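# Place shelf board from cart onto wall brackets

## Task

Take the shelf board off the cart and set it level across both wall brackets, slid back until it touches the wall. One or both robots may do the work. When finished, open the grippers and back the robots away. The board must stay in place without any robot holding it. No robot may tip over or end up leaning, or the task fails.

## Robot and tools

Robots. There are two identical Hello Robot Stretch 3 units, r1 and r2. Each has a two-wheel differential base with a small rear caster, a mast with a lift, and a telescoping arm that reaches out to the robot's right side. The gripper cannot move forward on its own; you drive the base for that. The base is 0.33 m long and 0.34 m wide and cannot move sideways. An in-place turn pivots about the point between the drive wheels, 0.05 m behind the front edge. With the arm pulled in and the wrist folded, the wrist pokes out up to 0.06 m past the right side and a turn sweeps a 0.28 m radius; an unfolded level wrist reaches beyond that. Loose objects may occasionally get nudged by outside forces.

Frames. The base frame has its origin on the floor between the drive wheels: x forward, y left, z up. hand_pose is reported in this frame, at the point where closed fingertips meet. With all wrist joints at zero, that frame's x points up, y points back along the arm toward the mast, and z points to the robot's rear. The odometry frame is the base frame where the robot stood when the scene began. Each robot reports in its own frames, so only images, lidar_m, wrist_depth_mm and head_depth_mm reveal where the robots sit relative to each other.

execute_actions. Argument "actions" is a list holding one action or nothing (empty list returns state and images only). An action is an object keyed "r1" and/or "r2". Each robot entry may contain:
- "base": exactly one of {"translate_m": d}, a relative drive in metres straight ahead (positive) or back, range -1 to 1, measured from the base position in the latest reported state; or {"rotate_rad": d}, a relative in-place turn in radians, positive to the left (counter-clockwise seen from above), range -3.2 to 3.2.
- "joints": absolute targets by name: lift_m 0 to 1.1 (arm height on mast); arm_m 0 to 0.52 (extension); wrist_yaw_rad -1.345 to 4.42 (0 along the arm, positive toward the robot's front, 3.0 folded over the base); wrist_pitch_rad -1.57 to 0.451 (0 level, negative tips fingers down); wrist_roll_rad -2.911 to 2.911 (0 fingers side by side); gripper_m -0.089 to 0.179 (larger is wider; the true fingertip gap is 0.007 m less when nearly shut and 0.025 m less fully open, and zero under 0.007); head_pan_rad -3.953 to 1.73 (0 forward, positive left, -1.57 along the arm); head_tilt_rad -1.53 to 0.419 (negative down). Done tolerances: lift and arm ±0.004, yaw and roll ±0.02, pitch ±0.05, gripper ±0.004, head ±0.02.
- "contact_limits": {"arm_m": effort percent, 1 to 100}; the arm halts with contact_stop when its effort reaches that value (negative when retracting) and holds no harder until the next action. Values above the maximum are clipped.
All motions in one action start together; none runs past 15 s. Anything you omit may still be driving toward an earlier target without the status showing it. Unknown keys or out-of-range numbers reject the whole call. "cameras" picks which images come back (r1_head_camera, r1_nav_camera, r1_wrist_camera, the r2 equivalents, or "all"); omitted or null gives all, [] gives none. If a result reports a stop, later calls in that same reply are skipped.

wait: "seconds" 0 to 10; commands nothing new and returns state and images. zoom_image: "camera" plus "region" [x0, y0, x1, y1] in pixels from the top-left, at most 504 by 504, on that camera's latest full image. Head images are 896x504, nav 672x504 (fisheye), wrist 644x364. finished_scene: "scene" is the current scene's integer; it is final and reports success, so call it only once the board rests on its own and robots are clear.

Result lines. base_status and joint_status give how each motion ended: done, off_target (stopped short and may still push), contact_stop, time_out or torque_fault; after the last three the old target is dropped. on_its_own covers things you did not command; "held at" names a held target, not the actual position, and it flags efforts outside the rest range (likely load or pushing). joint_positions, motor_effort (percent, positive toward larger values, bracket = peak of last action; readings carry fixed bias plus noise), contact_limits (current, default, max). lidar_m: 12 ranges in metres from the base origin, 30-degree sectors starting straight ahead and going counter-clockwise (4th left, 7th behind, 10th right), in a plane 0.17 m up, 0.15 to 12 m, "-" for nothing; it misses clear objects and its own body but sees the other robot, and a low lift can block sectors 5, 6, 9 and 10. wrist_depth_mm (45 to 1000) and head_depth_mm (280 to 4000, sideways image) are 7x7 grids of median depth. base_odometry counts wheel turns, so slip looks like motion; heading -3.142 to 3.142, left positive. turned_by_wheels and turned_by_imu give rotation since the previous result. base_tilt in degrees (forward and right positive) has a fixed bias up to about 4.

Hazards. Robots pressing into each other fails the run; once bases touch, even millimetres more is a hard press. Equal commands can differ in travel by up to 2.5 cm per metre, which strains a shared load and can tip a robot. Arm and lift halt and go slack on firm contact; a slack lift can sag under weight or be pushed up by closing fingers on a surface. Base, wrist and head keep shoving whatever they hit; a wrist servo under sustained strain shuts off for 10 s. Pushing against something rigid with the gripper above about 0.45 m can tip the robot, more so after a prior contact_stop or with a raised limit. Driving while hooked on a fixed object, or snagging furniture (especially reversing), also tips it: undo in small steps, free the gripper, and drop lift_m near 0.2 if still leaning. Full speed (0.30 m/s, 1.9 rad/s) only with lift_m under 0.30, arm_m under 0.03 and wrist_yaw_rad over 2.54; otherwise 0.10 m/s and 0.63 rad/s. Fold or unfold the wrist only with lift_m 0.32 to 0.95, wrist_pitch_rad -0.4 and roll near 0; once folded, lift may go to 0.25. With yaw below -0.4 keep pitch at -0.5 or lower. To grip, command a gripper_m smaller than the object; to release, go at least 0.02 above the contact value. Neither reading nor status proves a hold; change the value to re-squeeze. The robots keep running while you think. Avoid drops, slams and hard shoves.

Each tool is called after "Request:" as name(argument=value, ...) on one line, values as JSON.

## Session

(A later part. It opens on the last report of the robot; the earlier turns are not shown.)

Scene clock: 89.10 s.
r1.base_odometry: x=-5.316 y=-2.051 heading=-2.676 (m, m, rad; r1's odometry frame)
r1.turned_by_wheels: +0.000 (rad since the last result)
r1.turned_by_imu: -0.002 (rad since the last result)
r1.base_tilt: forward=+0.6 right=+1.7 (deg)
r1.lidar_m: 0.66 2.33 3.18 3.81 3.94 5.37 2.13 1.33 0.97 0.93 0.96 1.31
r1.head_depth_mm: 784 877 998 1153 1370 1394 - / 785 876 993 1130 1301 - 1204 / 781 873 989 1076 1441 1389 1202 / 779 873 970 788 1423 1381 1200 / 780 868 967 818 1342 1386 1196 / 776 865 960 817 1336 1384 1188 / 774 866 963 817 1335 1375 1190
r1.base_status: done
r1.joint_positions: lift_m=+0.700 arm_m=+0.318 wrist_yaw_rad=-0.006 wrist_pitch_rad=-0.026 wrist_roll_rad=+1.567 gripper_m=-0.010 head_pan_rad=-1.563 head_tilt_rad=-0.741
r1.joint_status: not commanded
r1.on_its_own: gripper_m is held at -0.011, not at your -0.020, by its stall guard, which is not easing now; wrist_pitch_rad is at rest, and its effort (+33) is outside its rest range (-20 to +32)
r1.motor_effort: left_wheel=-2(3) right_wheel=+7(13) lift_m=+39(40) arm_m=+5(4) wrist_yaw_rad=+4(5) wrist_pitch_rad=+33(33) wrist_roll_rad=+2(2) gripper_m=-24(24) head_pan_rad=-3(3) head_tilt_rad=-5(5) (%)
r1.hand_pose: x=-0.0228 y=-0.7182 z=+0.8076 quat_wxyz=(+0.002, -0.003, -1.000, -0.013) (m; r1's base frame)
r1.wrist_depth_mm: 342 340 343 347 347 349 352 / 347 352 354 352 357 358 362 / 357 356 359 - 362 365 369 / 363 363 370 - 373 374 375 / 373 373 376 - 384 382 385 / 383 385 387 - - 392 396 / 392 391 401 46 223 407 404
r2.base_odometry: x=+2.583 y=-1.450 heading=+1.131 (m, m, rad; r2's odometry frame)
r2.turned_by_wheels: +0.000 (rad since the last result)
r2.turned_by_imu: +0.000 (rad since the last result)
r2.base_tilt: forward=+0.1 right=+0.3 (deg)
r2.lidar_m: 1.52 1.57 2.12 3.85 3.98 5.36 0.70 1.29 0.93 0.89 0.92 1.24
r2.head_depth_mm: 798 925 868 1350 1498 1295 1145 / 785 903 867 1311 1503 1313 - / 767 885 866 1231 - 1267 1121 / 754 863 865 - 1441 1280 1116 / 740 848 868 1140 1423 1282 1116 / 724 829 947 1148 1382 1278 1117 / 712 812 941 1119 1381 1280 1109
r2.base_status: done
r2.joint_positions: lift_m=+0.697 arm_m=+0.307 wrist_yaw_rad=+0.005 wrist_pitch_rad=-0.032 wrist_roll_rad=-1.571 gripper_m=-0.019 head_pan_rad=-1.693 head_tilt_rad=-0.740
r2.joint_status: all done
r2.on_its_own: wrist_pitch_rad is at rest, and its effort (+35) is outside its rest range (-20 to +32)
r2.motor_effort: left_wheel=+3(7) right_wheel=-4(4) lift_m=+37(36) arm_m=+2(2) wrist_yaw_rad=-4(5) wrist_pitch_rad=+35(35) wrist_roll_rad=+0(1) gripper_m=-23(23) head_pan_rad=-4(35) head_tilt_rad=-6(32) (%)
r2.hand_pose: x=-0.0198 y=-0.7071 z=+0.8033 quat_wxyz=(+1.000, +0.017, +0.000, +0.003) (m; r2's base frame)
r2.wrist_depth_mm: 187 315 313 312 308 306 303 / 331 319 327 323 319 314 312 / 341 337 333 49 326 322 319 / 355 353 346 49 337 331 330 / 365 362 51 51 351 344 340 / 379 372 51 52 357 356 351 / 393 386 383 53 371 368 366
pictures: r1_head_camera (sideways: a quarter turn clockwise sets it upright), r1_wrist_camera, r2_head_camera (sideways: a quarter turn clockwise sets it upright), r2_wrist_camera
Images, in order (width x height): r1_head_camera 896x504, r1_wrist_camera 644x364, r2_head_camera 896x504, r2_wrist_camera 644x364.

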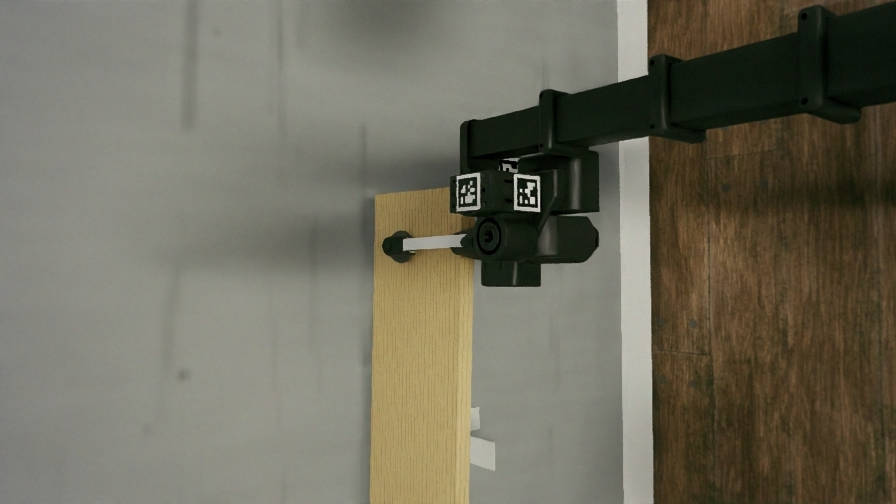

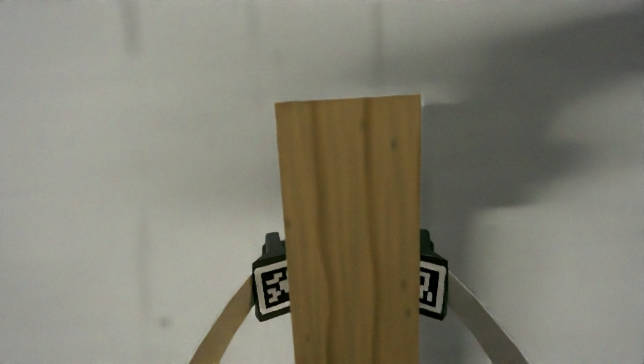

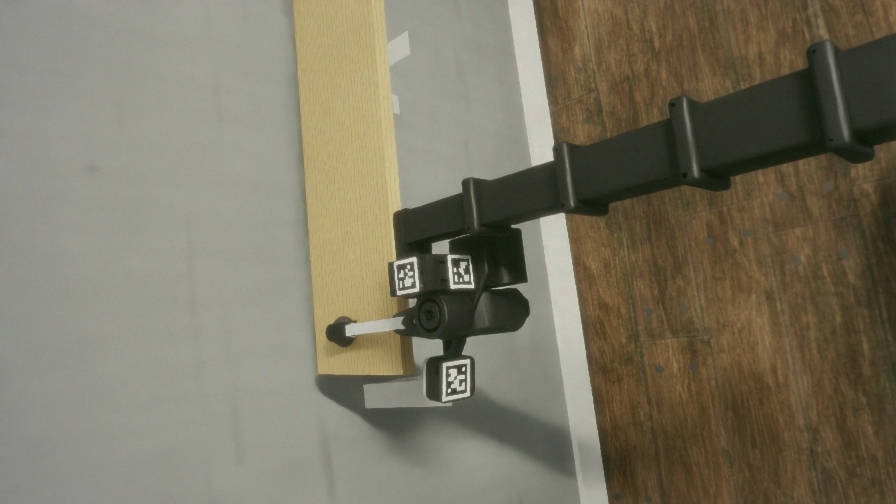

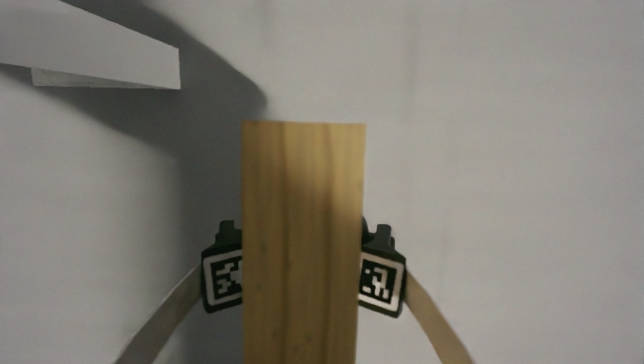

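Request:
execute_actions(actions=[{"r1": {"base": {"translate_m": 0.20}, "joints": {"lift_m": 0.64, "arm_m": 0.40}, "contact_limits": {"arm_m": 15}}, "r2": {"base": {"translate_m": 0.199}, "joints": {"lift_m": 0.637, "arm_m": 0.362}, "contact_limits": {"arm_m": 10}}}], cameras=["r1_head_camera", "r1_wrist_camera", "r2_head_camera", "r2_wrist_camera"])

Scene clock: 93.00 s.
r1.base_odometry: x=-5.494 y=-2.140 heading=-2.676 (m, m, rad; r1's odometry frame)
r1.turned_by_wheels: +0.000 (rad since the last result)
r1.turned_by_imu: -0.001 (rad since the last result)
r1.base_tilt: forward=+0.9 right=+1.6 (deg)
r1.lidar_m: 0.65 2.13 2.89 3.82 3.95 5.38 2.33 1.34 0.97 0.93 0.96 1.30
r1.head_depth_mm: 785 876 993 1151 1363 1390 1230 / 782 873 991 1149 1338 - - / 778 871 987 1095 1432 1390 1201 / 778 866 985 885 1385 1382 1197 / 776 866 982 921 1346 1381 1189 / 774 863 979 921 1334 1374 1193 / 774 861 978 919 1326 1375 1194
r1.base_status: done
r1.joint_positions: lift_m=+0.640 arm_m=+0.400 wrist_yaw_rad=-0.007 wrist_pitch_rad=-0.027 wrist_roll_rad=+1.567 gripper_m=-0.010 head_pan_rad=-1.563 head_tilt_rad=-0.741
r1.joint_status: all done
r1.on_its_own: gripper_m is held at -0.011, not at your -0.020, by its stall guard, which is not easing now; wrist_pitch_rad is at rest, and its effort (+33) is outside its rest range (-20 to +32)
r1.motor_effort: left_wheel=-3(4) right_wheel=+8(12) lift_m=+40(40) arm_m=+5(7) wrist_yaw_rad=+6(5) wrist_pitch_rad=+33(33) wrist_roll_rad=+1(2) gripper_m=-24(24) head_pan_rad=-4(3) head_tilt_rad=-5(4) (%)
r1.contact_limits: arm_m 15 (drawing in: default 34, maximum 55; extending or still: default 46, maximum 75)
r1.hand_pose: x=-0.0230 y=-0.8002 z=+0.7475 quat_wxyz=(+0.002, -0.003, -1.000, -0.014) (m; r1's base frame)
r1.wrist_depth_mm: 264 265 266 267 269 272 272 / 269 271 272 271 275 278 278 / 276 277 277 - 281 282 284 / 282 285 285 - 289 290 291 / 289 290 290 45 295 297 299 / 296 297 299 46 46 300 307 / 301 305 307 47 47 311 315
r2.base_odometry: x=+2.668 y=-1.270 heading=+1.131 (m, m, rad; r2's odometry frame)
r2.turned_by_wheels: +0.000 (rad since the last result)
r2.turned_by_imu: +0.000 (rad since the last result)
r2.base_tilt: forward=+0.0 right=+0.5 (deg)
r2.lidar_m: 1.32 1.37 1.83 3.87 4.01 5.39 0.70 1.29 0.92 0.88 0.91 1.23
r2.head_depth_mm: 795 921 974 1344 1507 1293 1131 / 781 903 971 1303 1494 1323 - / 764 878 962 1242 1472 - 1116 / 750 860 940 - 1437 1285 1118 / 736 840 934 825 1421 1274 1114 / 721 823 949 1141 1395 1278 1120 / 707 805 934 1116 1373 1272 1111
r2.base_status: done
r2.joint_positions: lift_m=+0.637 arm_m=+0.362 wrist_yaw_rad=+0.008 wrist_pitch_rad=-0.033 wrist_roll_rad=-1.571 gripper_m=-0.019 head_pan_rad=-1.693 head_tilt_rad=-0.740
r2.joint_status: all done
r2.on_its_own: wrist_pitch_rad is at rest, and its effort (+35) is outside its rest range (-20 to +32)
r2.motor_effort: left_wheel=+5(8) right_wheel=-5(6) lift_m=+37(38) arm_m=+3(3) wrist_yaw_rad=-6(7) wrist_pitch_rad=+35(35) wrist_roll_rad=+0(0) gripper_m=-23(23) head_pan_rad=-4(4) head_tilt_rad=-7(7) (%)
r2.contact_limits: arm_m 10 (drawing in: default 16, maximum 26; extending or still: default 23, maximum 37)
r2.hand_pose: x=-0.0190 y=-0.7620 z=+0.7433 quat_wxyz=(+1.000, +0.017, +0.000, +0.004) (m; r2's base frame)
r2.wrist_depth_mm: 265 263 260 259 255 252 248 / 273 272 269 264 262 261 257 / 281 279 273 55 268 267 264 / 290 288 283 48 279 277 273 / 301 296 49 49 287 283 282 / 307 305 50 51 296 294 291 / 322 315 229 53 306 302 301
pictures: r1_head_camera (sideways: a quarter turn clockwise sets it upright), r1_wrist_camera, r2_head_camera (sideways: a quarter turn clockwise sets it upright), r2_wrist_camera
Images, in order (width x height): r1_head_camera 896x504, r1_wrist_camera 644x364, r2_head_camera 896x504, r2_wrist_camera 644x364.

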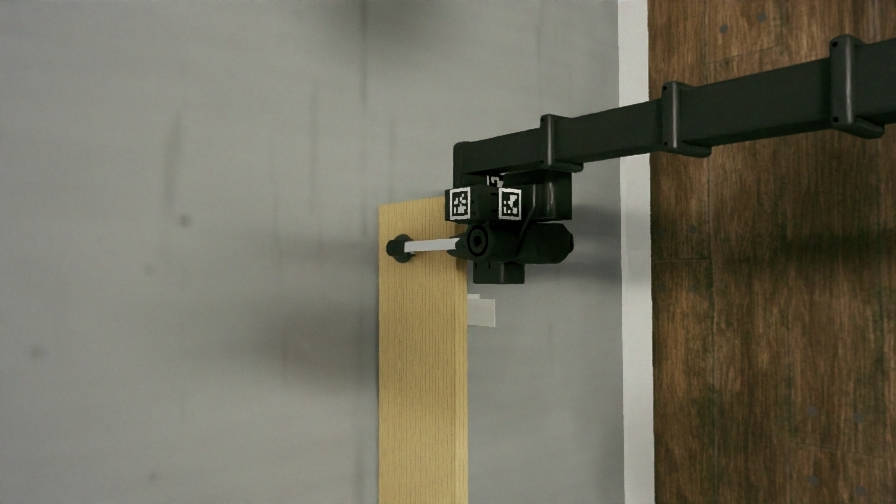

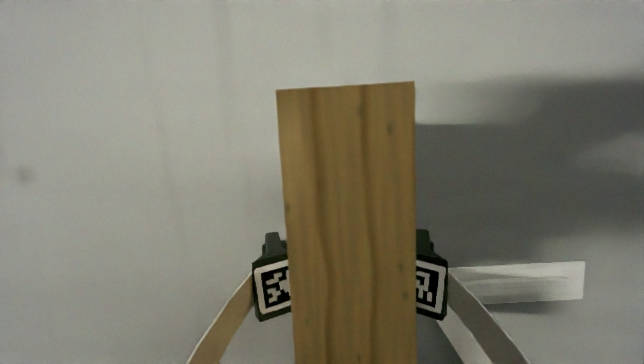

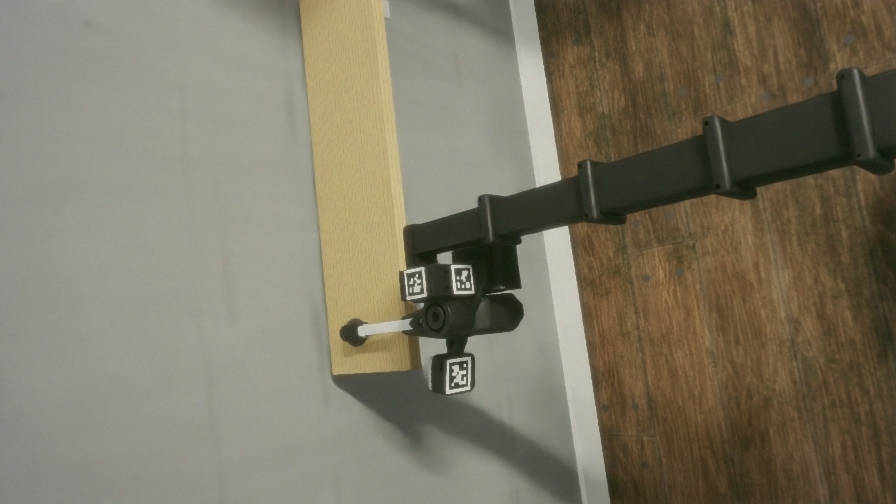

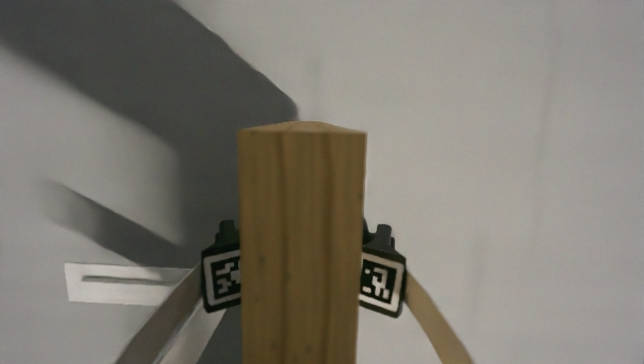

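Request:
execute_actions(actions=[{"r1": {"joints": {"lift_m": 0.595, "arm_m": 0.433}, "contact_limits": {"arm_m": 15}}, "r2": {"joints": {"lift_m": 0.592, "arm_m": 0.386}, "contact_limits": {"arm_m": 9}}}], cameras=["r1_head_camera", "r1_wrist_camera", "r2_head_camera", "r2_wrist_camera"])

Scene clock: 94.77 s.
r1.base_odometry: x=-5.494 y=-2.140 heading=-2.676 (m, m, rad; r1's odometry frame)
r1.turned_by_wheels: +0.000 (rad since the last result)
r1.turned_by_imu: +0.000 (rad since the last result)
r1.base_tilt: forward=+0.8 right=+1.9 (deg)
r1.lidar_m: 0.65 2.13 2.89 3.82 3.96 5.39 2.32 1.33 0.97 0.93 0.96 1.30
r1.head_depth_mm: 782 877 995 1148 1365 1396 1199 / 783 875 996 1147 1355 1425 - / 779 872 989 1097 1405 1391 1196 / 777 867 985 964 1384 1389 1199 / 776 863 980 1002 1341 1381 1198 / 775 866 977 1004 1329 1382 1197 / 772 861 977 1003 1323 1379 1190
r1.base_status: not commanded
r1.joint_positions: lift_m=+0.595 arm_m=+0.433 wrist_yaw_rad=-0.007 wrist_pitch_rad=-0.027 wrist_roll_rad=+1.567 gripper_m=-0.010 head_pan_rad=-1.563 head_tilt_rad=-0.741
r1.joint_status: all done
r1.on_its_own: gripper_m is held at -0.011, not at your -0.020, by its stall guard, which is not easing now; wrist_pitch_rad is at rest, and its effort (+33) is outside its rest range (-20 to +32)
r1.motor_effort: left_wheel=-3(3) right_wheel=+9(8) lift_m=+39(40) arm_m=+5(7) wrist_yaw_rad=+6(6) wrist_pitch_rad=+33(33) wrist_roll_rad=+2(1) gripper_m=-24(24) head_pan_rad=-3(3) head_tilt_rad=-5(4) (%)
r1.contact_limits: arm_m 15 (drawing in: default 34, maximum 55; extending or still: default 46, maximum 75)
r1.hand_pose: x=-0.0231 y=-0.8332 z=+0.7025 quat_wxyz=(+0.002, -0.003, -1.000, -0.014) (m; r1's base frame)
r1.wrist_depth_mm: 233 234 235 237 238 239 241 / 238 241 239 241 243 245 247 / 244 244 245 - 249 251 253 / 249 251 251 - 255 257 259 / 255 257 258 45 260 262 263 / 261 263 264 46 46 266 271 / 267 269 273 48 47 278 278
r2.base_odometry: x=+2.668 y=-1.270 heading=+1.131 (m, m, rad; r2's odometry frame)
r2.turned_by_wheels: +0.000 (rad since the last result)
r2.turned_by_imu: +0.000 (rad since the last result)
r2.base_tilt: forward=+0.1 right=+0.4 (deg)
r2.lidar_m: 1.32 1.37 1.84 3.84 3.97 5.36 0.70 1.28 0.92 0.88 0.91 1.23
r2.head_depth_mm: 796 919 1014 1352 1514 1289 1126 / 779 902 1011 1305 1484 1283 1145 / 765 878 984 1257 1465 - 1113 / 748 861 974 898 1444 1284 1123 / 736 841 967 901 1428 1279 1118 / 722 822 954 1129 1395 1272 1115 / 707 806 936 1110 1369 1271 1109
r2.base_status: not commanded
r2.joint_positions: lift_m=+0.592 arm_m=+0.386 wrist_yaw_rad=+0.009 wrist_pitch_rad=-0.033 wrist_roll_rad=-1.571 gripper_m=-0.019 head_pan_rad=-1.693 head_tilt_rad=-0.740
r2.joint_status: all done
r2.on_its_own: wrist_pitch_rad is at rest, and its effort (+35) is outside its rest range (-20 to +32)
r2.motor_effort: left_wheel=+5(5) right_wheel=-5(5) lift_m=+37(35) arm_m=+2(0) wrist_yaw_rad=-7(7) wrist_pitch_rad=+35(35) wrist_roll_rad=+0(0) gripper_m=-23(23) head_pan_rad=-3(4) head_tilt_rad=-7(6) (%)
r2.contact_limits: arm_m 9 (drawing in: default 16, maximum 26; extending or still: default 23, maximum 37)
r2.hand_pose: x=-0.0189 y=-0.7860 z=+0.6983 quat_wxyz=(+1.000, +0.017, +0.000, +0.005) (m; r2's base frame)
r2.wrist_depth_mm: 242 239 238 235 232 230 228 / 249 247 244 240 239 236 235 / 257 255 249 64 247 245 243 / 266 263 256 47 254 251 250 / 275 273 49 49 264 259 257 / 283 279 50 50 268 267 265 / 295 292 284 52 281 276 273
pictures: r1_head_camera (sideways: a quarter turn clockwise sets it upright), r1_wrist_camera, r2_head_camera (sideways: a quarter turn clockwise sets it upright), r2_wrist_camera
Images, in order (width x height): r1_head_camera 896x504, r1_wrist_camera 644x364, r2_head_camera 896x504, r2_wrist_camera 644x364.

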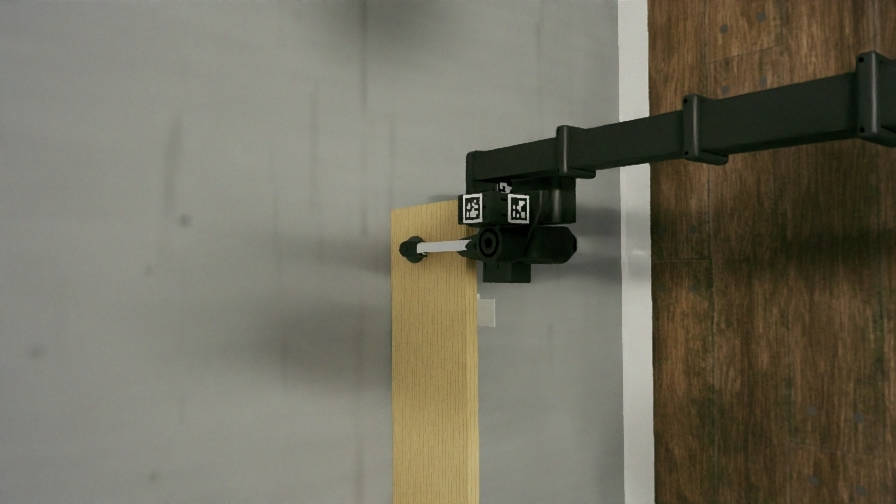

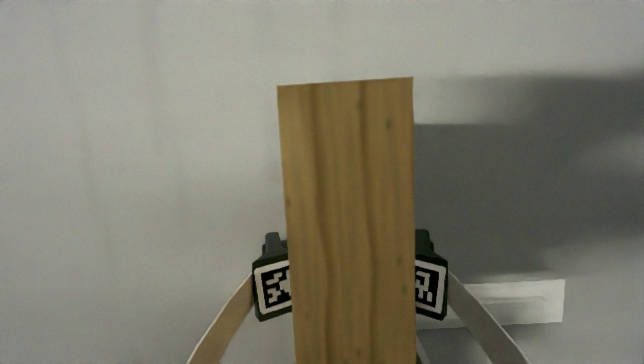

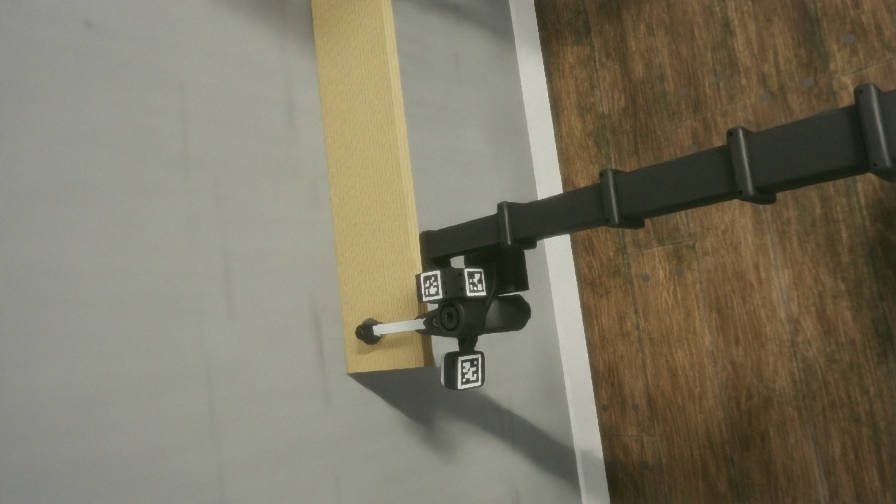

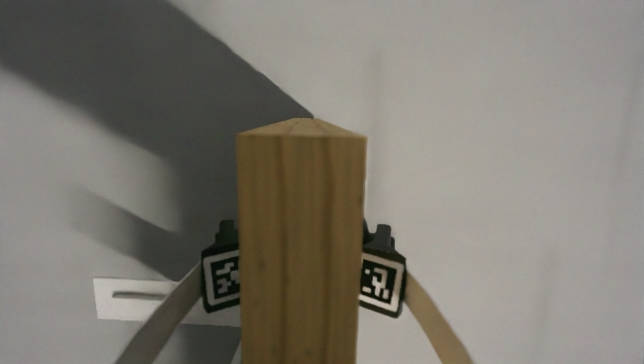

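Request:
execute_actions(actions=[{"r1": {"joints": {"lift_m": 0.568}}, "r2": {"joints": {"lift_m": 0.570}}}], cameras=["r1_wrist_camera", "r2_wrist_camera"])

Scene clock: 96.07 s.
r1.base_odometry: x=-5.494 y=-2.140 heading=-2.676 (m, m, rad; r1's odometry frame)
r1.turned_by_wheels: +0.000 (rad since the last result)
r1.turned_by_imu: +0.000 (rad since the last result)
r1.base_tilt: forward=+0.7 right=+1.8 (deg)
r1.lidar_m: 0.66 2.13 2.88 3.81 3.96 5.38 2.33 1.33 0.97 0.93 0.96 1.30
r1.head_depth_mm: 787 877 994 1150 1367 1396 1203 / 782 876 995 1147 1352 1430 - / 780 872 990 1113 - 1390 1202 / 777 869 986 1009 1411 1383 1196 / 776 866 982 1007 1337 1385 1194 / 774 866 981 1002 1339 1382 1190 / 772 862 975 1000 1328 1380 1187
r1.base_status: not commanded
r1.joint_positions: lift_m=+0.568 arm_m=+0.433 wrist_yaw_rad=-0.007 wrist_pitch_rad=-0.020 wrist_roll_rad=+1.567 gripper_m=-0.010 head_pan_rad=-1.563 head_tilt_rad=-0.741
r1.joint_status: all done
r1.on_its_own: gripper_m is held at -0.011, not at your -0.020, by its stall guard, which is not easing now
r1.motor_effort: left_wheel=-3(3) right_wheel=+8(9) lift_m=+40(39) arm_m=+4(5) wrist_yaw_rad=+5(6) wrist_pitch_rad=+31(33) wrist_roll_rad=+2(2) gripper_m=-24(24) head_pan_rad=-3(3) head_tilt_rad=-5(4) (%)
r1.hand_pose: x=-0.0231 y=-0.8334 z=+0.6772 quat_wxyz=(+0.002, -0.003, -1.000, -0.011) (m; r1's base frame)
r1.wrist_depth_mm: 235 235 235 236 237 238 239 / 240 241 240 241 242 244 245 / 245 246 247 - 247 247 249 / 251 252 252 - 255 256 256 / 257 258 257 45 259 262 263 / 264 265 264 46 46 267 269 / 269 270 272 48 47 276 277
r2.base_odometry: x=+2.668 y=-1.270 heading=+1.131 (m, m, rad; r2's odometry frame)
r2.turned_by_wheels: +0.000 (rad since the last result)
r2.turned_by_imu: +0.000 (rad since the last result)
r2.base_tilt: forward=+0.1 right=+0.7 (deg)
r2.lidar_m: 1.32 1.36 1.84 3.88 4.00 5.37 0.70 1.29 0.92 0.88 0.91 1.23
r2.head_depth_mm: 797 922 1043 1349 1510 1296 1129 / 780 903 1013 1305 1494 1286 1144 / 765 877 1009 1263 1470 1298 1110 / 748 856 985 920 1441 1275 1118 / 734 842 973 937 1425 1275 1113 / 721 824 958 1131 1388 1279 1114 / 707 806 931 1114 1374 1268 1112
r2.base_status: not commanded
r2.joint_positions: lift_m=+0.570 arm_m=+0.386 wrist_yaw_rad=+0.009 wrist_pitch_rad=-0.026 wrist_roll_rad=-1.571 gripper_m=-0.019 head_pan_rad=-1.693 head_tilt_rad=-0.740
r2.joint_status: all done
r2.on_its_own: wrist_pitch_rad is at rest, and its effort (+33) is outside its rest range (-20 to +32)
r2.motor_effort: left_wheel=+4(5) right_wheel=-5(5) lift_m=+36(38) arm_m=+2(2) wrist_yaw_rad=-7(7) wrist_pitch_rad=+33(35) wrist_roll_rad=+0(0) gripper_m=-23(23) head_pan_rad=-4(3) head_tilt_rad=-6(7) (%)
r2.hand_pose: x=-0.0189 y=-0.7862 z=+0.6779 quat_wxyz=(+1.000, +0.014, +0.000, +0.005) (m; r2's base frame)
r2.wrist_depth_mm: 239 239 236 235 233 230 230 / 247 248 245 242 239 237 235 / 256 255 249 65 249 244 242 / 264 261 258 47 254 254 250 / 274 270 49 49 262 261 259 / 281 278 50 50 271 268 266 / 293 291 283 52 281 278 275
pictures: r1_wrist_camera, r2_wrist_camera
Images, in order (width x height): r1_wrist_camera 644x364, r2_wrist_camera 644x364.

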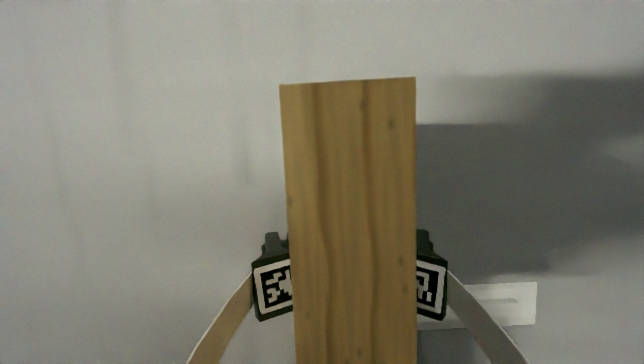

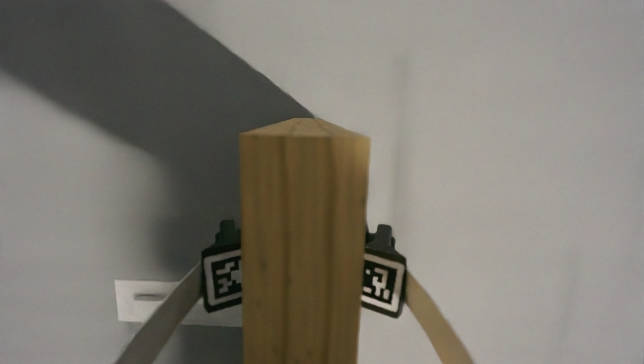

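Request:
execute_actions(actions=[{"r1": {"joints": {"lift_m": 0.562, "wrist_pitch_rad": 0.035}}, "r2": {"joints": {"lift_m": 0.563, "wrist_pitch_rad": 0.035}}}], cameras=["r1_wrist_camera", "r2_wrist_camera"])

Scene clock: 96.90 s.
r1.base_odometry: x=-5.494 y=-2.140 heading=-2.676 (m, m, rad; r1's odometry frame)
r1.turned_by_wheels: +0.000 (rad since the last result)
r1.turned_by_imu: +0.000 (rad since the last result)
r1.base_tilt: forward=+0.6 right=+1.7 (deg)
r1.lidar_m: 0.66 2.12 2.89 3.81 3.97 5.41 2.33 1.33 0.97 0.93 0.96 1.30
r1.head_depth_mm: 783 876 1000 1156 1364 1397 1204 / 781 874 990 1150 1359 1422 - / 780 872 989 1117 - 1387 1201 / 778 869 986 1012 1419 1389 1200 / 776 866 983 1009 1342 1387 1196 / 773 864 980 1003 1335 1381 1195 / 774 861 975 1001 1324 1384 1197
r1.base_status: not commanded
r1.joint_positions: lift_m=+0.562 arm_m=+0.433 wrist_yaw_rad=-0.007 wrist_pitch_rad=-0.019 wrist_roll_rad=+1.567 gripper_m=-0.010 head_pan_rad=-1.563 head_tilt_rad=-0.741
r1.joint_status: wrist_pitch_rad off_target (ended at -0.019, target +0.035); the others done
r1.on_its_own: gripper_m is held at -0.011, not at your -0.020, by its stall guard, which is not easing now
r1.motor_effort: left_wheel=-3(3) right_wheel=+8(8) lift_m=+38(39) arm_m=+5(5) wrist_yaw_rad=+6(6) wrist_pitch_rad=+22(30) wrist_roll_rad=+1(2) gripper_m=-22(24) head_pan_rad=-4(4) head_tilt_rad=-4(4) (%)
r1.hand_pose: x=-0.0231 y=-0.8334 z=+0.6717 quat_wxyz=(+0.002, -0.003, -1.000, -0.010) (m; r1's base frame)
r1.wrist_depth_mm: 234 235 236 237 237 238 238 / 239 239 241 241 242 243 244 / 245 246 246 - 247 249 251 / 250 253 253 - 253 255 256 / 257 258 258 45 260 261 262 / 264 264 265 46 46 266 267 / 270 271 273 47 47 274 278
r2.base_odometry: x=+2.668 y=-1.270 heading=+1.131 (m, m, rad; r2's odometry frame)
r2.turned_by_wheels: +0.000 (rad since the last result)
r2.turned_by_imu: +0.000 (rad since the last result)
r2.base_tilt: forward=+0.2 right=+0.5 (deg)
r2.lidar_m: 1.32 1.36 1.84 3.86 3.99 5.40 0.69 1.29 0.93 0.88 0.91 1.23
r2.head_depth_mm: 796 923 1037 1341 1504 1293 1127 / 780 901 1018 1303 1496 1293 1148 / 764 882 1011 1258 1467 1306 1100 / 751 861 983 912 1451 1281 1118 / 735 841 973 939 1423 1276 1120 / 720 822 955 1132 1387 1270 1110 / 708 809 936 1110 1374 1267 1107
r2.base_status: not commanded
r2.joint_positions: lift_m=+0.563 arm_m=+0.386 wrist_yaw_rad=+0.009 wrist_pitch_rad=-0.022 wrist_roll_rad=-1.571 gripper_m=-0.019 head_pan_rad=-1.693 head_tilt_rad=-0.740
r2.joint_status: wrist_pitch_rad off_target (ended at -0.022, target +0.035); the others done
r2.motor_effort: left_wheel=+4(5) right_wheel=-5(5) lift_m=+34(36) arm_m=+2(2) wrist_yaw_rad=-7(7) wrist_pitch_rad=+23(33) wrist_roll_rad=+0(0) gripper_m=-22(23) head_pan_rad=-3(4) head_tilt_rad=-6(7) (%)
r2.hand_pose: x=-0.0189 y=-0.7864 z=+0.6720 quat_wxyz=(+1.000, +0.012, +0.000, +0.005) (m; r2's base frame)
r2.wrist_depth_mm: 239 238 238 236 233 232 231 / 246 245 243 241 241 239 238 / 255 251 249 67 248 247 244 / 263 260 258 47 254 253 251 / 271 270 265 48 262 264 260 / 280 277 50 50 268 270 268 / 291 287 285 52 283 277 278
pictures: r1_wrist_camera, r2_wrist_camera
Images, in order (width x height): r1_wrist_camera 644x364, r2_wrist_camera 644x364.

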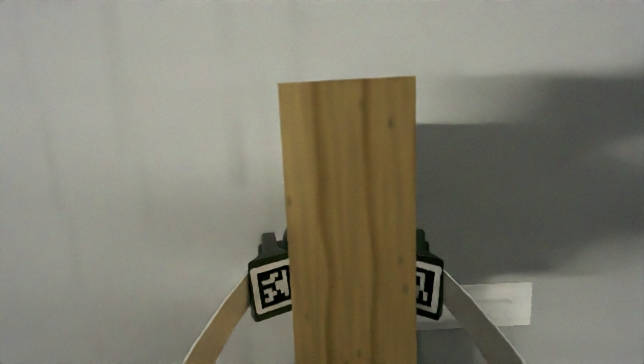

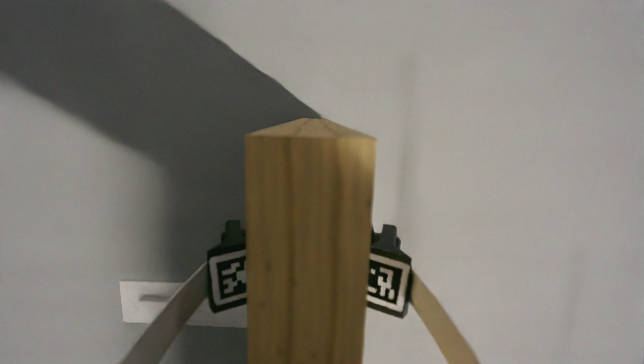

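Request:
execute_actions(actions=[{"r1": {"joints": {"lift_m": 0.555, "wrist_pitch_rad": 0.028}}, "r2": {"joints": {"lift_m": 0.555, "wrist_pitch_rad": 0.028}}}], cameras=["r1_wrist_camera", "r2_wrist_camera", "r1_head_camera", "r2_head_camera"])

Scene clock: 97.77 s.
r1.base_odometry: x=-5.494 y=-2.140 heading=-2.676 (m, m, rad; r1's odometry frame)
r1.turned_by_wheels: +0.000 (rad since the last result)
r1.turned_by_imu: +0.000 (rad since the last result)
r1.base_tilt: forward=+0.7 right=+1.8 (deg)
r1.lidar_m: 0.65 2.12 2.90 3.80 3.95 5.30 2.33 1.33 0.96 0.93 0.96 1.30
r1.head_depth_mm: 782 879 995 1150 1364 1398 1204 / 783 875 993 1145 1358 1428 1226 / 780 874 988 1119 - 1391 1198 / 779 870 983 1013 1420 1390 1192 / 775 866 979 1011 1338 1388 1193 / 774 863 978 1010 1327 1383 1193 / 772 863 979 1007 1330 1378 1196
r1.base_status: not commanded
r1.joint_positions: lift_m=+0.555 arm_m=+0.433 wrist_yaw_rad=-0.007 wrist_pitch_rad=-0.010 wrist_roll_rad=+1.567 gripper_m=-0.010 head_pan_rad=-1.563 head_tilt_rad=-0.741
r1.joint_status: all done
r1.on_its_own: gripper_m is held at -0.011, not at your -0.020, by its stall guard, which is not easing now
r1.motor_effort: left_wheel=-3(3) right_wheel=+8(8) lift_m=+36(38) arm_m=+5(5) wrist_yaw_rad=+6(6) wrist_pitch_rad=+16(21) wrist_roll_rad=+1(2) gripper_m=-21(23) head_pan_rad=-3(3) head_tilt_rad=-5(5) (%)
r1.hand_pose: x=-0.0231 y=-0.8336 z=+0.6668 quat_wxyz=(+0.002, -0.003, -1.000, -0.006) (m; r1's base frame)
r1.wrist_depth_mm: 237 236 236 237 237 237 236 / 240 241 241 240 241 242 242 / 246 247 247 - 247 246 248 / 252 252 252 - 252 254 255 / 260 260 260 - 260 259 261 / 264 265 265 46 46 265 267 / 271 272 271 47 47 274 274
r2.base_odometry: x=+2.668 y=-1.270 heading=+1.131 (m, m, rad; r2's odometry frame)
r2.turned_by_wheels: +0.000 (rad since the last result)
r2.turned_by_imu: +0.000 (rad since the last result)
r2.base_tilt: forward=+0.1 right=+0.6 (deg)
r2.lidar_m: 1.32 1.36 1.84 3.86 4.00 5.35 0.70 1.29 0.92 0.88 0.91 1.22
r2.head_depth_mm: 796 922 1042 1344 1506 1289 1127 / 781 901 1022 1304 1492 1291 1140 / 764 881 1010 1259 1466 1313 1115 / 751 861 986 917 1451 1278 1123 / 736 840 975 929 1421 1283 1119 / 722 825 956 1133 1391 1272 1112 / 709 805 936 1113 1376 1274 1111
r2.base_status: not commanded
r2.joint_positions: lift_m=+0.555 arm_m=+0.386 wrist_yaw_rad=+0.009 wrist_pitch_rad=-0.011 wrist_roll_rad=-1.571 gripper_m=-0.019 head_pan_rad=-1.693 head_tilt_rad=-0.740
r2.joint_status: all done
r2.motor_effort: left_wheel=+4(5) right_wheel=-4(4) lift_m=+32(30) arm_m=+2(2) wrist_yaw_rad=-7(7) wrist_pitch_rad=+15(25) wrist_roll_rad=+0(0) gripper_m=-20(21) head_pan_rad=-3(4) head_tilt_rad=-7(7) (%)
r2.hand_pose: x=-0.0188 y=-0.7867 z=+0.6671 quat_wxyz=(+1.000, +0.006, +0.000, +0.005) (m; r2's base frame)
r2.wrist_depth_mm: 237 237 236 235 234 234 233 / 245 243 243 242 240 239 238 / 250 251 248 66 246 247 245 / 257 259 255 46 254 256 254 / 269 267 264 48 262 264 259 / 278 274 50 50 271 271 269 / 287 286 281 51 281 280 279
pictures: r1_head_camera (sideways: a quarter turn clockwise sets it upright), r1_wrist_camera, r2_head_camera (sideways: a quarter turn clockwise sets it upright), r2_wrist_camera
Images, in order (width x height): r1_head_camera 896x504, r1_wrist_camera 644x364, r2_head_camera 896x504, r2_wrist_camera 644x364.

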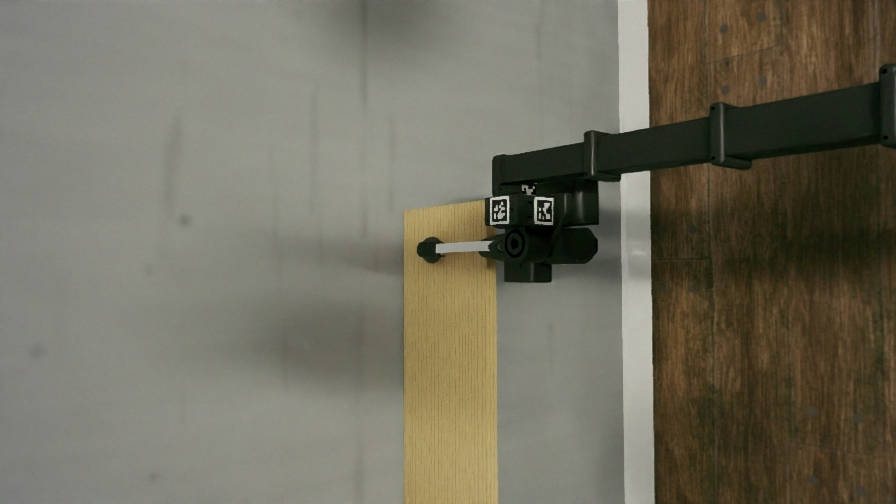

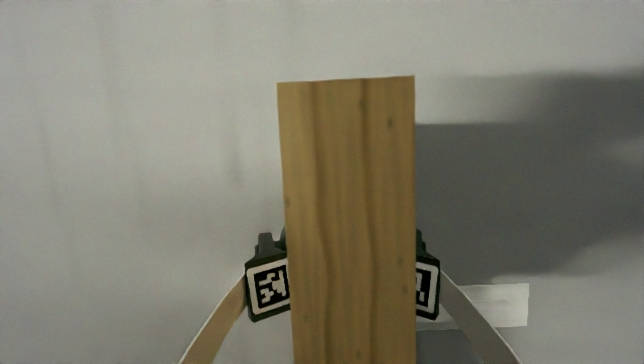

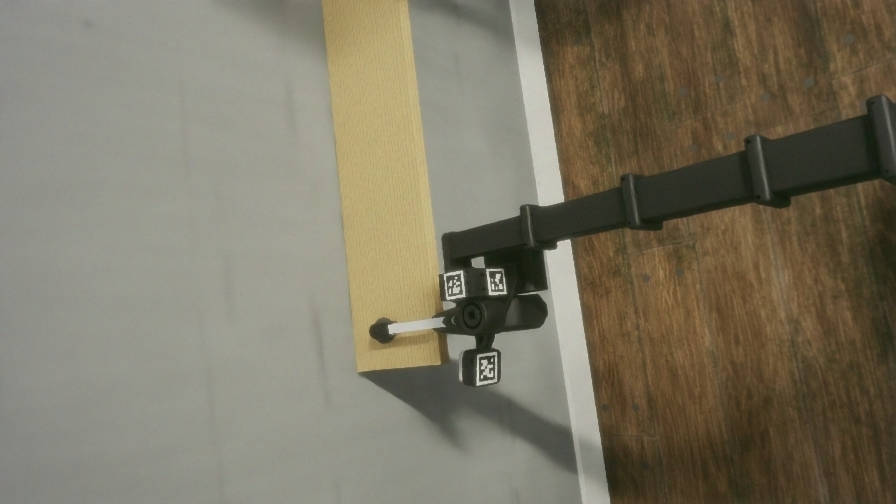

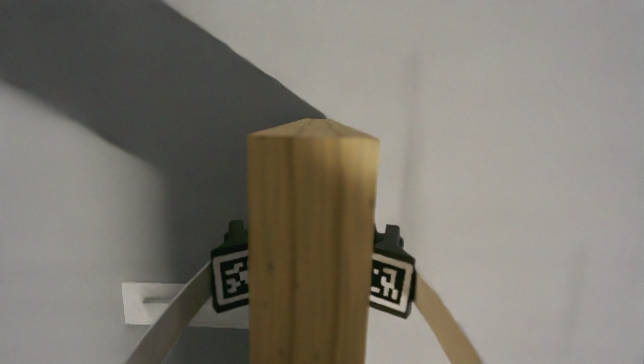

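Request:
execute_actions(actions=[{"r1": {"joints": {"lift_m": 0.551, "wrist_pitch_rad": 0.022, "arm_m": 0.445}, "contact_limits": {"arm_m": 15}}, "r2": {"joints": {"lift_m": 0.551, "wrist_pitch_rad": 0.022, "arm_m": 0.397}, "contact_limits": {"arm_m": 9}}}], cameras=["r1_wrist_camera", "r2_wrist_camera", "r1_head_camera", "r2_head_camera"])

Scene clock: 98.83 s.
r1.base_odometry: x=-5.494 y=-2.140 heading=-2.676 (m, m, rad; r1's odometry frame)
r1.turned_by_wheels: +0.000 (rad since the last result)
r1.turned_by_imu: +0.000 (rad since the last result)
r1.base_tilt: forward=+0.8 right=+1.8 (deg)
r1.lidar_m: 0.65 2.13 2.89 3.82 3.97 5.37 2.33 1.34 0.97 0.93 0.96 1.30
r1.head_depth_mm: 784 878 997 1155 1359 1394 1203 / 783 878 993 1147 1355 1426 1226 / 780 871 993 1120 - 1394 1197 / 779 870 986 1015 1418 1383 1192 / 776 868 987 1017 1343 1379 1193 / 774 866 983 1010 1337 1385 1194 / 771 863 977 1007 1331 1379 1191
r1.base_status: not commanded
r1.joint_positions: lift_m=+0.551 arm_m=+0.444 wrist_yaw_rad=-0.008 wrist_pitch_rad=-0.009 wrist_roll_rad=+1.567 gripper_m=-0.010 head_pan_rad=-1.563 head_tilt_rad=-0.741
r1.joint_status: all done
r1.on_its_own: gripper_m is held at -0.011, not at your -0.020, by its stall guard, which is not easing now
r1.motor_effort: left_wheel=-3(3) right_wheel=+8(11) lift_m=+37(37) arm_m=+13(15) wrist_yaw_rad=+7(7) wrist_pitch_rad=+13(16) wrist_roll_rad=+2(2) gripper_m=-20(21) head_pan_rad=-3(3) head_tilt_rad=-3(5) (%)
r1.contact_limits: arm_m 15 (drawing in: default 34, maximum 55; extending or still: default 46, maximum 75)
r1.hand_pose: x=-0.0234 y=-0.8452 z=+0.6632 quat_wxyz=(+0.002, -0.004, -1.000, -0.005) (m; r1's base frame)
r1.wrist_depth_mm: 226 225 226 225 226 226 226 / 230 231 230 230 230 231 230 / 235 237 236 - 236 235 236 / 243 242 242 - 242 241 241 / 248 248 248 - 247 249 247 / 253 253 254 - - 254 255 / 261 260 260 46 250 260 262
r2.base_odometry: x=+2.668 y=-1.270 heading=+1.131 (m, m, rad; r2's odometry frame)
r2.turned_by_wheels: +0.000 (rad since the last result)
r2.turned_by_imu: +0.000 (rad since the last result)
r2.base_tilt: forward=+0.1 right=+0.6 (deg)
r2.lidar_m: 1.32 1.37 1.84 3.86 4.00 5.39 0.70 1.29 0.93 0.88 0.91 1.23
r2.head_depth_mm: 799 920 1042 1350 1520 1289 1128 / 780 896 1022 1301 1494 1289 1143 / 765 879 1010 1259 1469 1314 1100 / 749 860 984 921 1442 1281 1119 / 736 840 975 947 1425 1271 1119 / 720 825 957 1133 1386 1273 1113 / 707 807 933 1116 1380 1271 1113
r2.base_status: not commanded
r2.joint_positions: lift_m=+0.551 arm_m=+0.396 wrist_yaw_rad=+0.008 wrist_pitch_rad=-0.007 wrist_roll_rad=-1.571 gripper_m=-0.019 head_pan_rad=-1.693 head_tilt_rad=-0.741
r2.joint_status: all done
r2.motor_effort: left_wheel=+2(4) right_wheel=-1(4) lift_m=+31(31) arm_m=+6(6) wrist_yaw_rad=-7(7) wrist_pitch_rad=+12(14) wrist_roll_rad=+0(0) gripper_m=-20(20) head_pan_rad=-3(4) head_tilt_rad=-6(7) (%)
r2.contact_limits: arm_m 9 (drawing in: default 16, maximum 26; extending or still: default 23, maximum 37)
r2.hand_pose: x=-0.0192 y=-0.7973 z=+0.6639 quat_wxyz=(+1.000, +0.004, +0.000, +0.004) (m; r2's base frame)
r2.wrist_depth_mm: 228 225 226 225 224 222 222 / 233 233 232 232 230 228 229 / 239 240 240 235 237 236 236 / 248 248 248 - 245 244 244 / 258 256 253 46 252 251 253 / 264 263 47 47 258 261 262 / 273 274 269 49 269 271 269
pictures: r1_head_camera (sideways: a quarter turn clockwise sets it upright), r1_wrist_camera, r2_head_camera (sideways: a quarter turn clockwise sets it upright), r2_wrist_camera
Images, in order (width x height): r1_head_camera 896x504, r1_wrist_camera 644x364, r2_head_camera 896x504, r2_wrist_camera 644x364.

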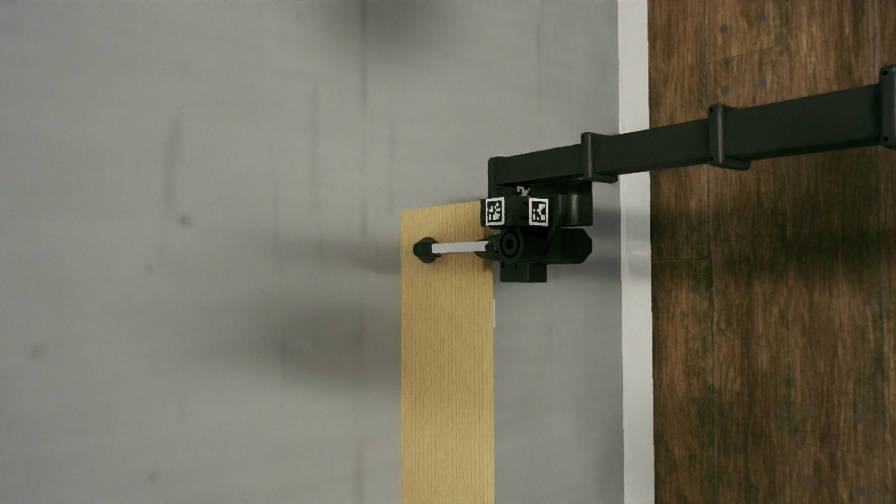

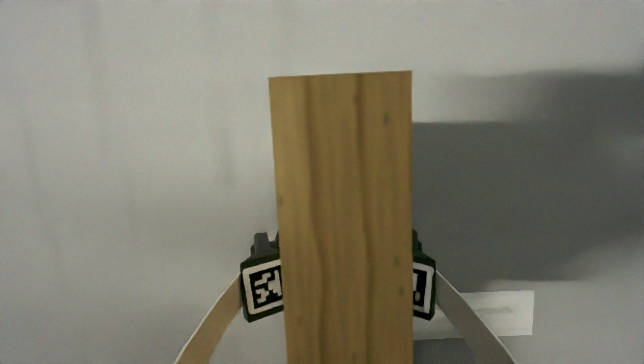

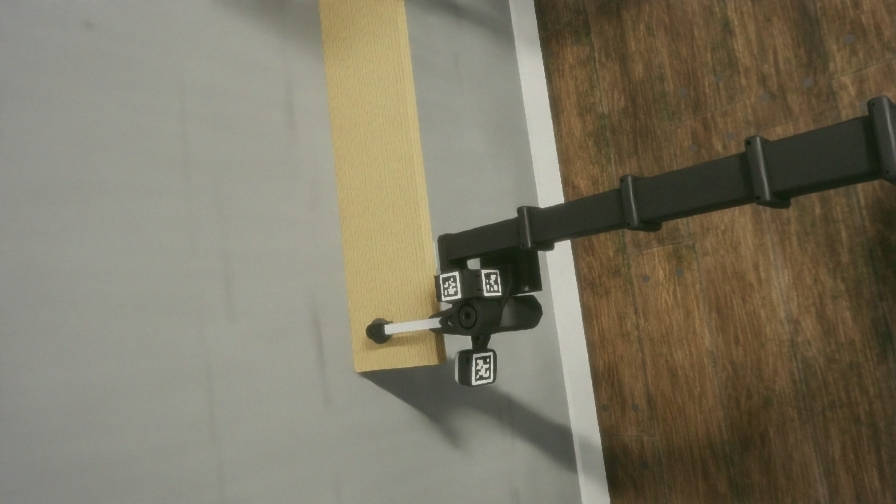

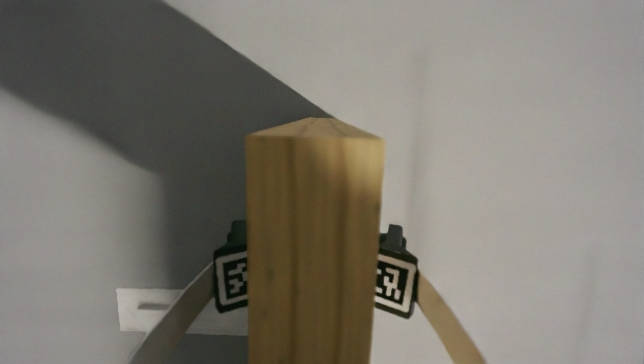

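Request:
execute_actions(actions=[{"r1": {"joints": {"gripper_m": 0.10, "arm_m": 0.440}}, "r2": {"joints": {"gripper_m": 0.10, "arm_m": 0.392}}}], cameras=["r1_wrist_camera", "r2_wrist_camera", "r1_head_camera", "r2_head_camera"])

Scene clock: 100.77 s.
r1.base_odometry: x=-5.494 y=-2.140 heading=-2.676 (m, m, rad; r1's odometry frame)
r1.turned_by_wheels: +0.000 (rad since the last result)
r1.turned_by_imu: +0.000 (rad since the last result)
r1.base_tilt: forward=+0.7 right=+1.7 (deg)
r1.lidar_m: 0.65 2.12 2.88 3.81 3.94 5.39 2.33 1.33 0.96 0.93 0.96 1.30
r1.head_depth_mm: 784 877 996 1149 1361 1397 1208 / 782 876 992 1143 1367 1422 1228 / 778 872 988 1121 - 1387 1198 / 778 869 985 1002 1412 1393 1196 / 776 869 982 1014 1337 1384 1193 / 777 865 981 1010 1342 1384 1192 / 773 861 978 1008 1328 1378 1191
r1.base_status: not commanded
r1.joint_positions: lift_m=+0.551 arm_m=+0.440 wrist_yaw_rad=-0.002 wrist_pitch_rad=+0.001 wrist_roll_rad=+1.567 gripper_m=+0.100 head_pan_rad=-1.563 head_tilt_rad=-0.741
r1.joint_status: all done
r1.motor_effort: left_wheel=-1(3) right_wheel=+1(8) lift_m=+37(37) arm_m=-5(14) wrist_yaw_rad=+2(7) wrist_pitch_rad=+9(13) wrist_roll_rad=+2(2) gripper_m=+1(80) head_pan_rad=-3(3) head_tilt_rad=-5(5) (%)
r1.hand_pose: x=-0.0219 y=-0.8415 z=+0.6657 quat_wxyz=(+0.002, -0.001, -1.000, +0.000) (m; r1's base frame)
r1.wrist_depth_mm: 230 230 229 228 228 226 226 / 237 235 234 231 232 232 231 / 242 241 239 - 239 238 236 / 248 248 247 246 243 243 244 / 254 252 251 252 - 249 249 / 260 260 259 257 - 256 256 / 268 266 267 46 45 264 261
r2.base_odometry: x=+2.668 y=-1.270 heading=+1.131 (m, m, rad; r2's odometry frame)
r2.turned_by_wheels: +0.000 (rad since the last result)
r2.turned_by_imu: +0.000 (rad since the last result)
r2.base_tilt: forward=+0.2 right=+0.6 (deg)
r2.lidar_m: 1.32 1.37 1.84 3.87 3.99 5.39 0.70 1.28 0.92 0.88 0.91 1.22
r2.head_depth_mm: 797 922 1039 1343 1513 1291 1124 / 780 899 1020 1297 1496 1289 1144 / 764 876 1009 1260 1468 1313 1116 / 749 860 983 921 1444 1277 1118 / 736 841 974 921 1424 1273 1116 / 720 824 960 1133 1385 1270 1116 / 710 806 937 1112 1376 1266 1118
r2.base_status: not commanded
r2.joint_positions: lift_m=+0.551 arm_m=+0.392 wrist_yaw_rad=+0.003 wrist_pitch_rad=-0.003 wrist_roll_rad=-1.571 gripper_m=+0.100 head_pan_rad=-1.693 head_tilt_rad=-0.741
r2.joint_status: all done
r2.motor_effort: left_wheel=+2(3) right_wheel=+0(3) lift_m=+33(33) arm_m=-2(6) wrist_yaw_rad=-3(6) wrist_pitch_rad=+10(12) wrist_roll_rad=+0(0) gripper_m=+0(80) head_pan_rad=-3(4) head_tilt_rad=-6(6) (%)
r2.hand_pose: x=-0.0203 y=-0.7934 z=+0.6650 quat_wxyz=(+1.000, +0.002, +0.000, +0.002) (m; r2's base frame)
r2.wrist_depth_mm: 228 229 227 227 227 227 226 / 234 235 236 235 235 234 233 / 245 243 240 239 242 241 241 / 250 252 249 - 250 248 247 / 261 258 46 46 258 257 259 / 269 264 47 47 267 266 266 / 275 279 264 48 275 275 275
pictures: r1_head_camera (sideways: a quarter turn clockwise sets it upright), r1_wrist_camera, r2_head_camera (sideways: a quarter turn clockwise sets it upright), r2_wrist_camera
Images, in order (width x height): r1_head_camera 896x504, r1_wrist_camera 644x364, r2_head_camera 896x504, r2_wrist_camera 644x364.

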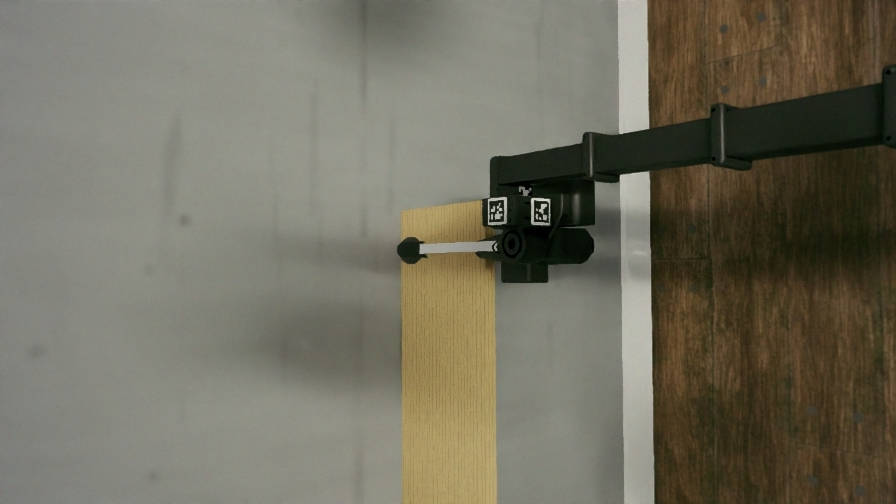

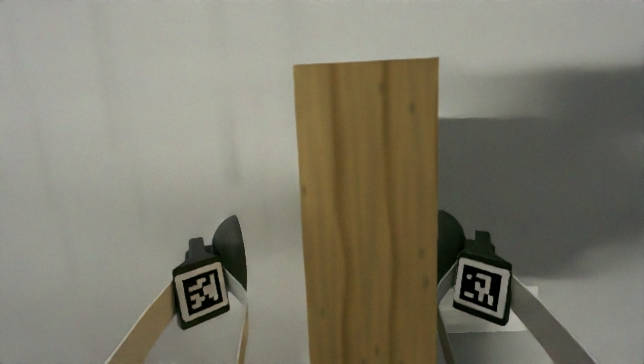

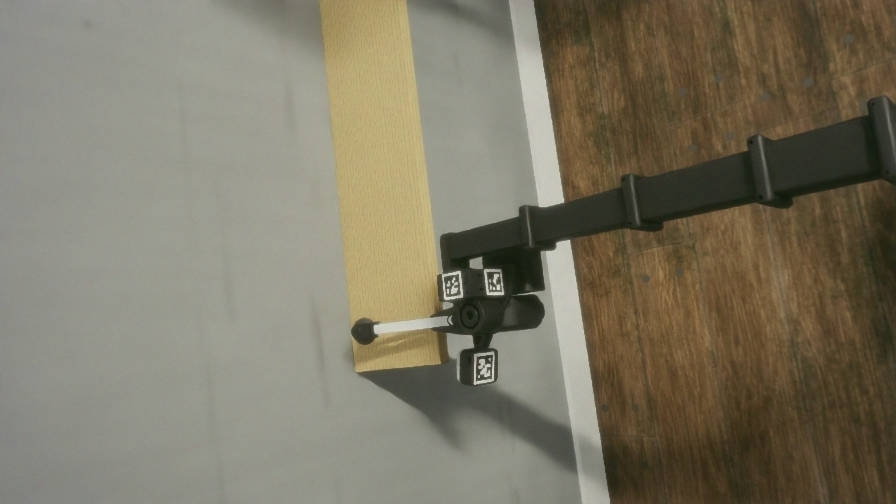

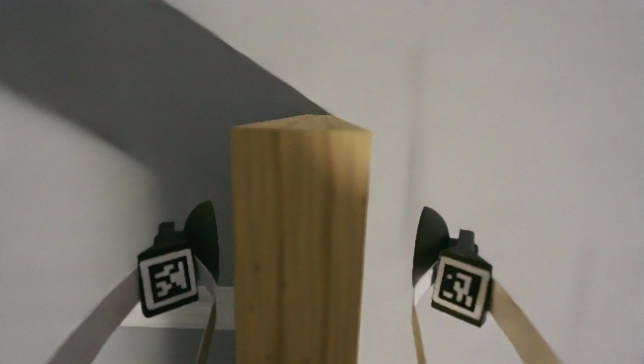

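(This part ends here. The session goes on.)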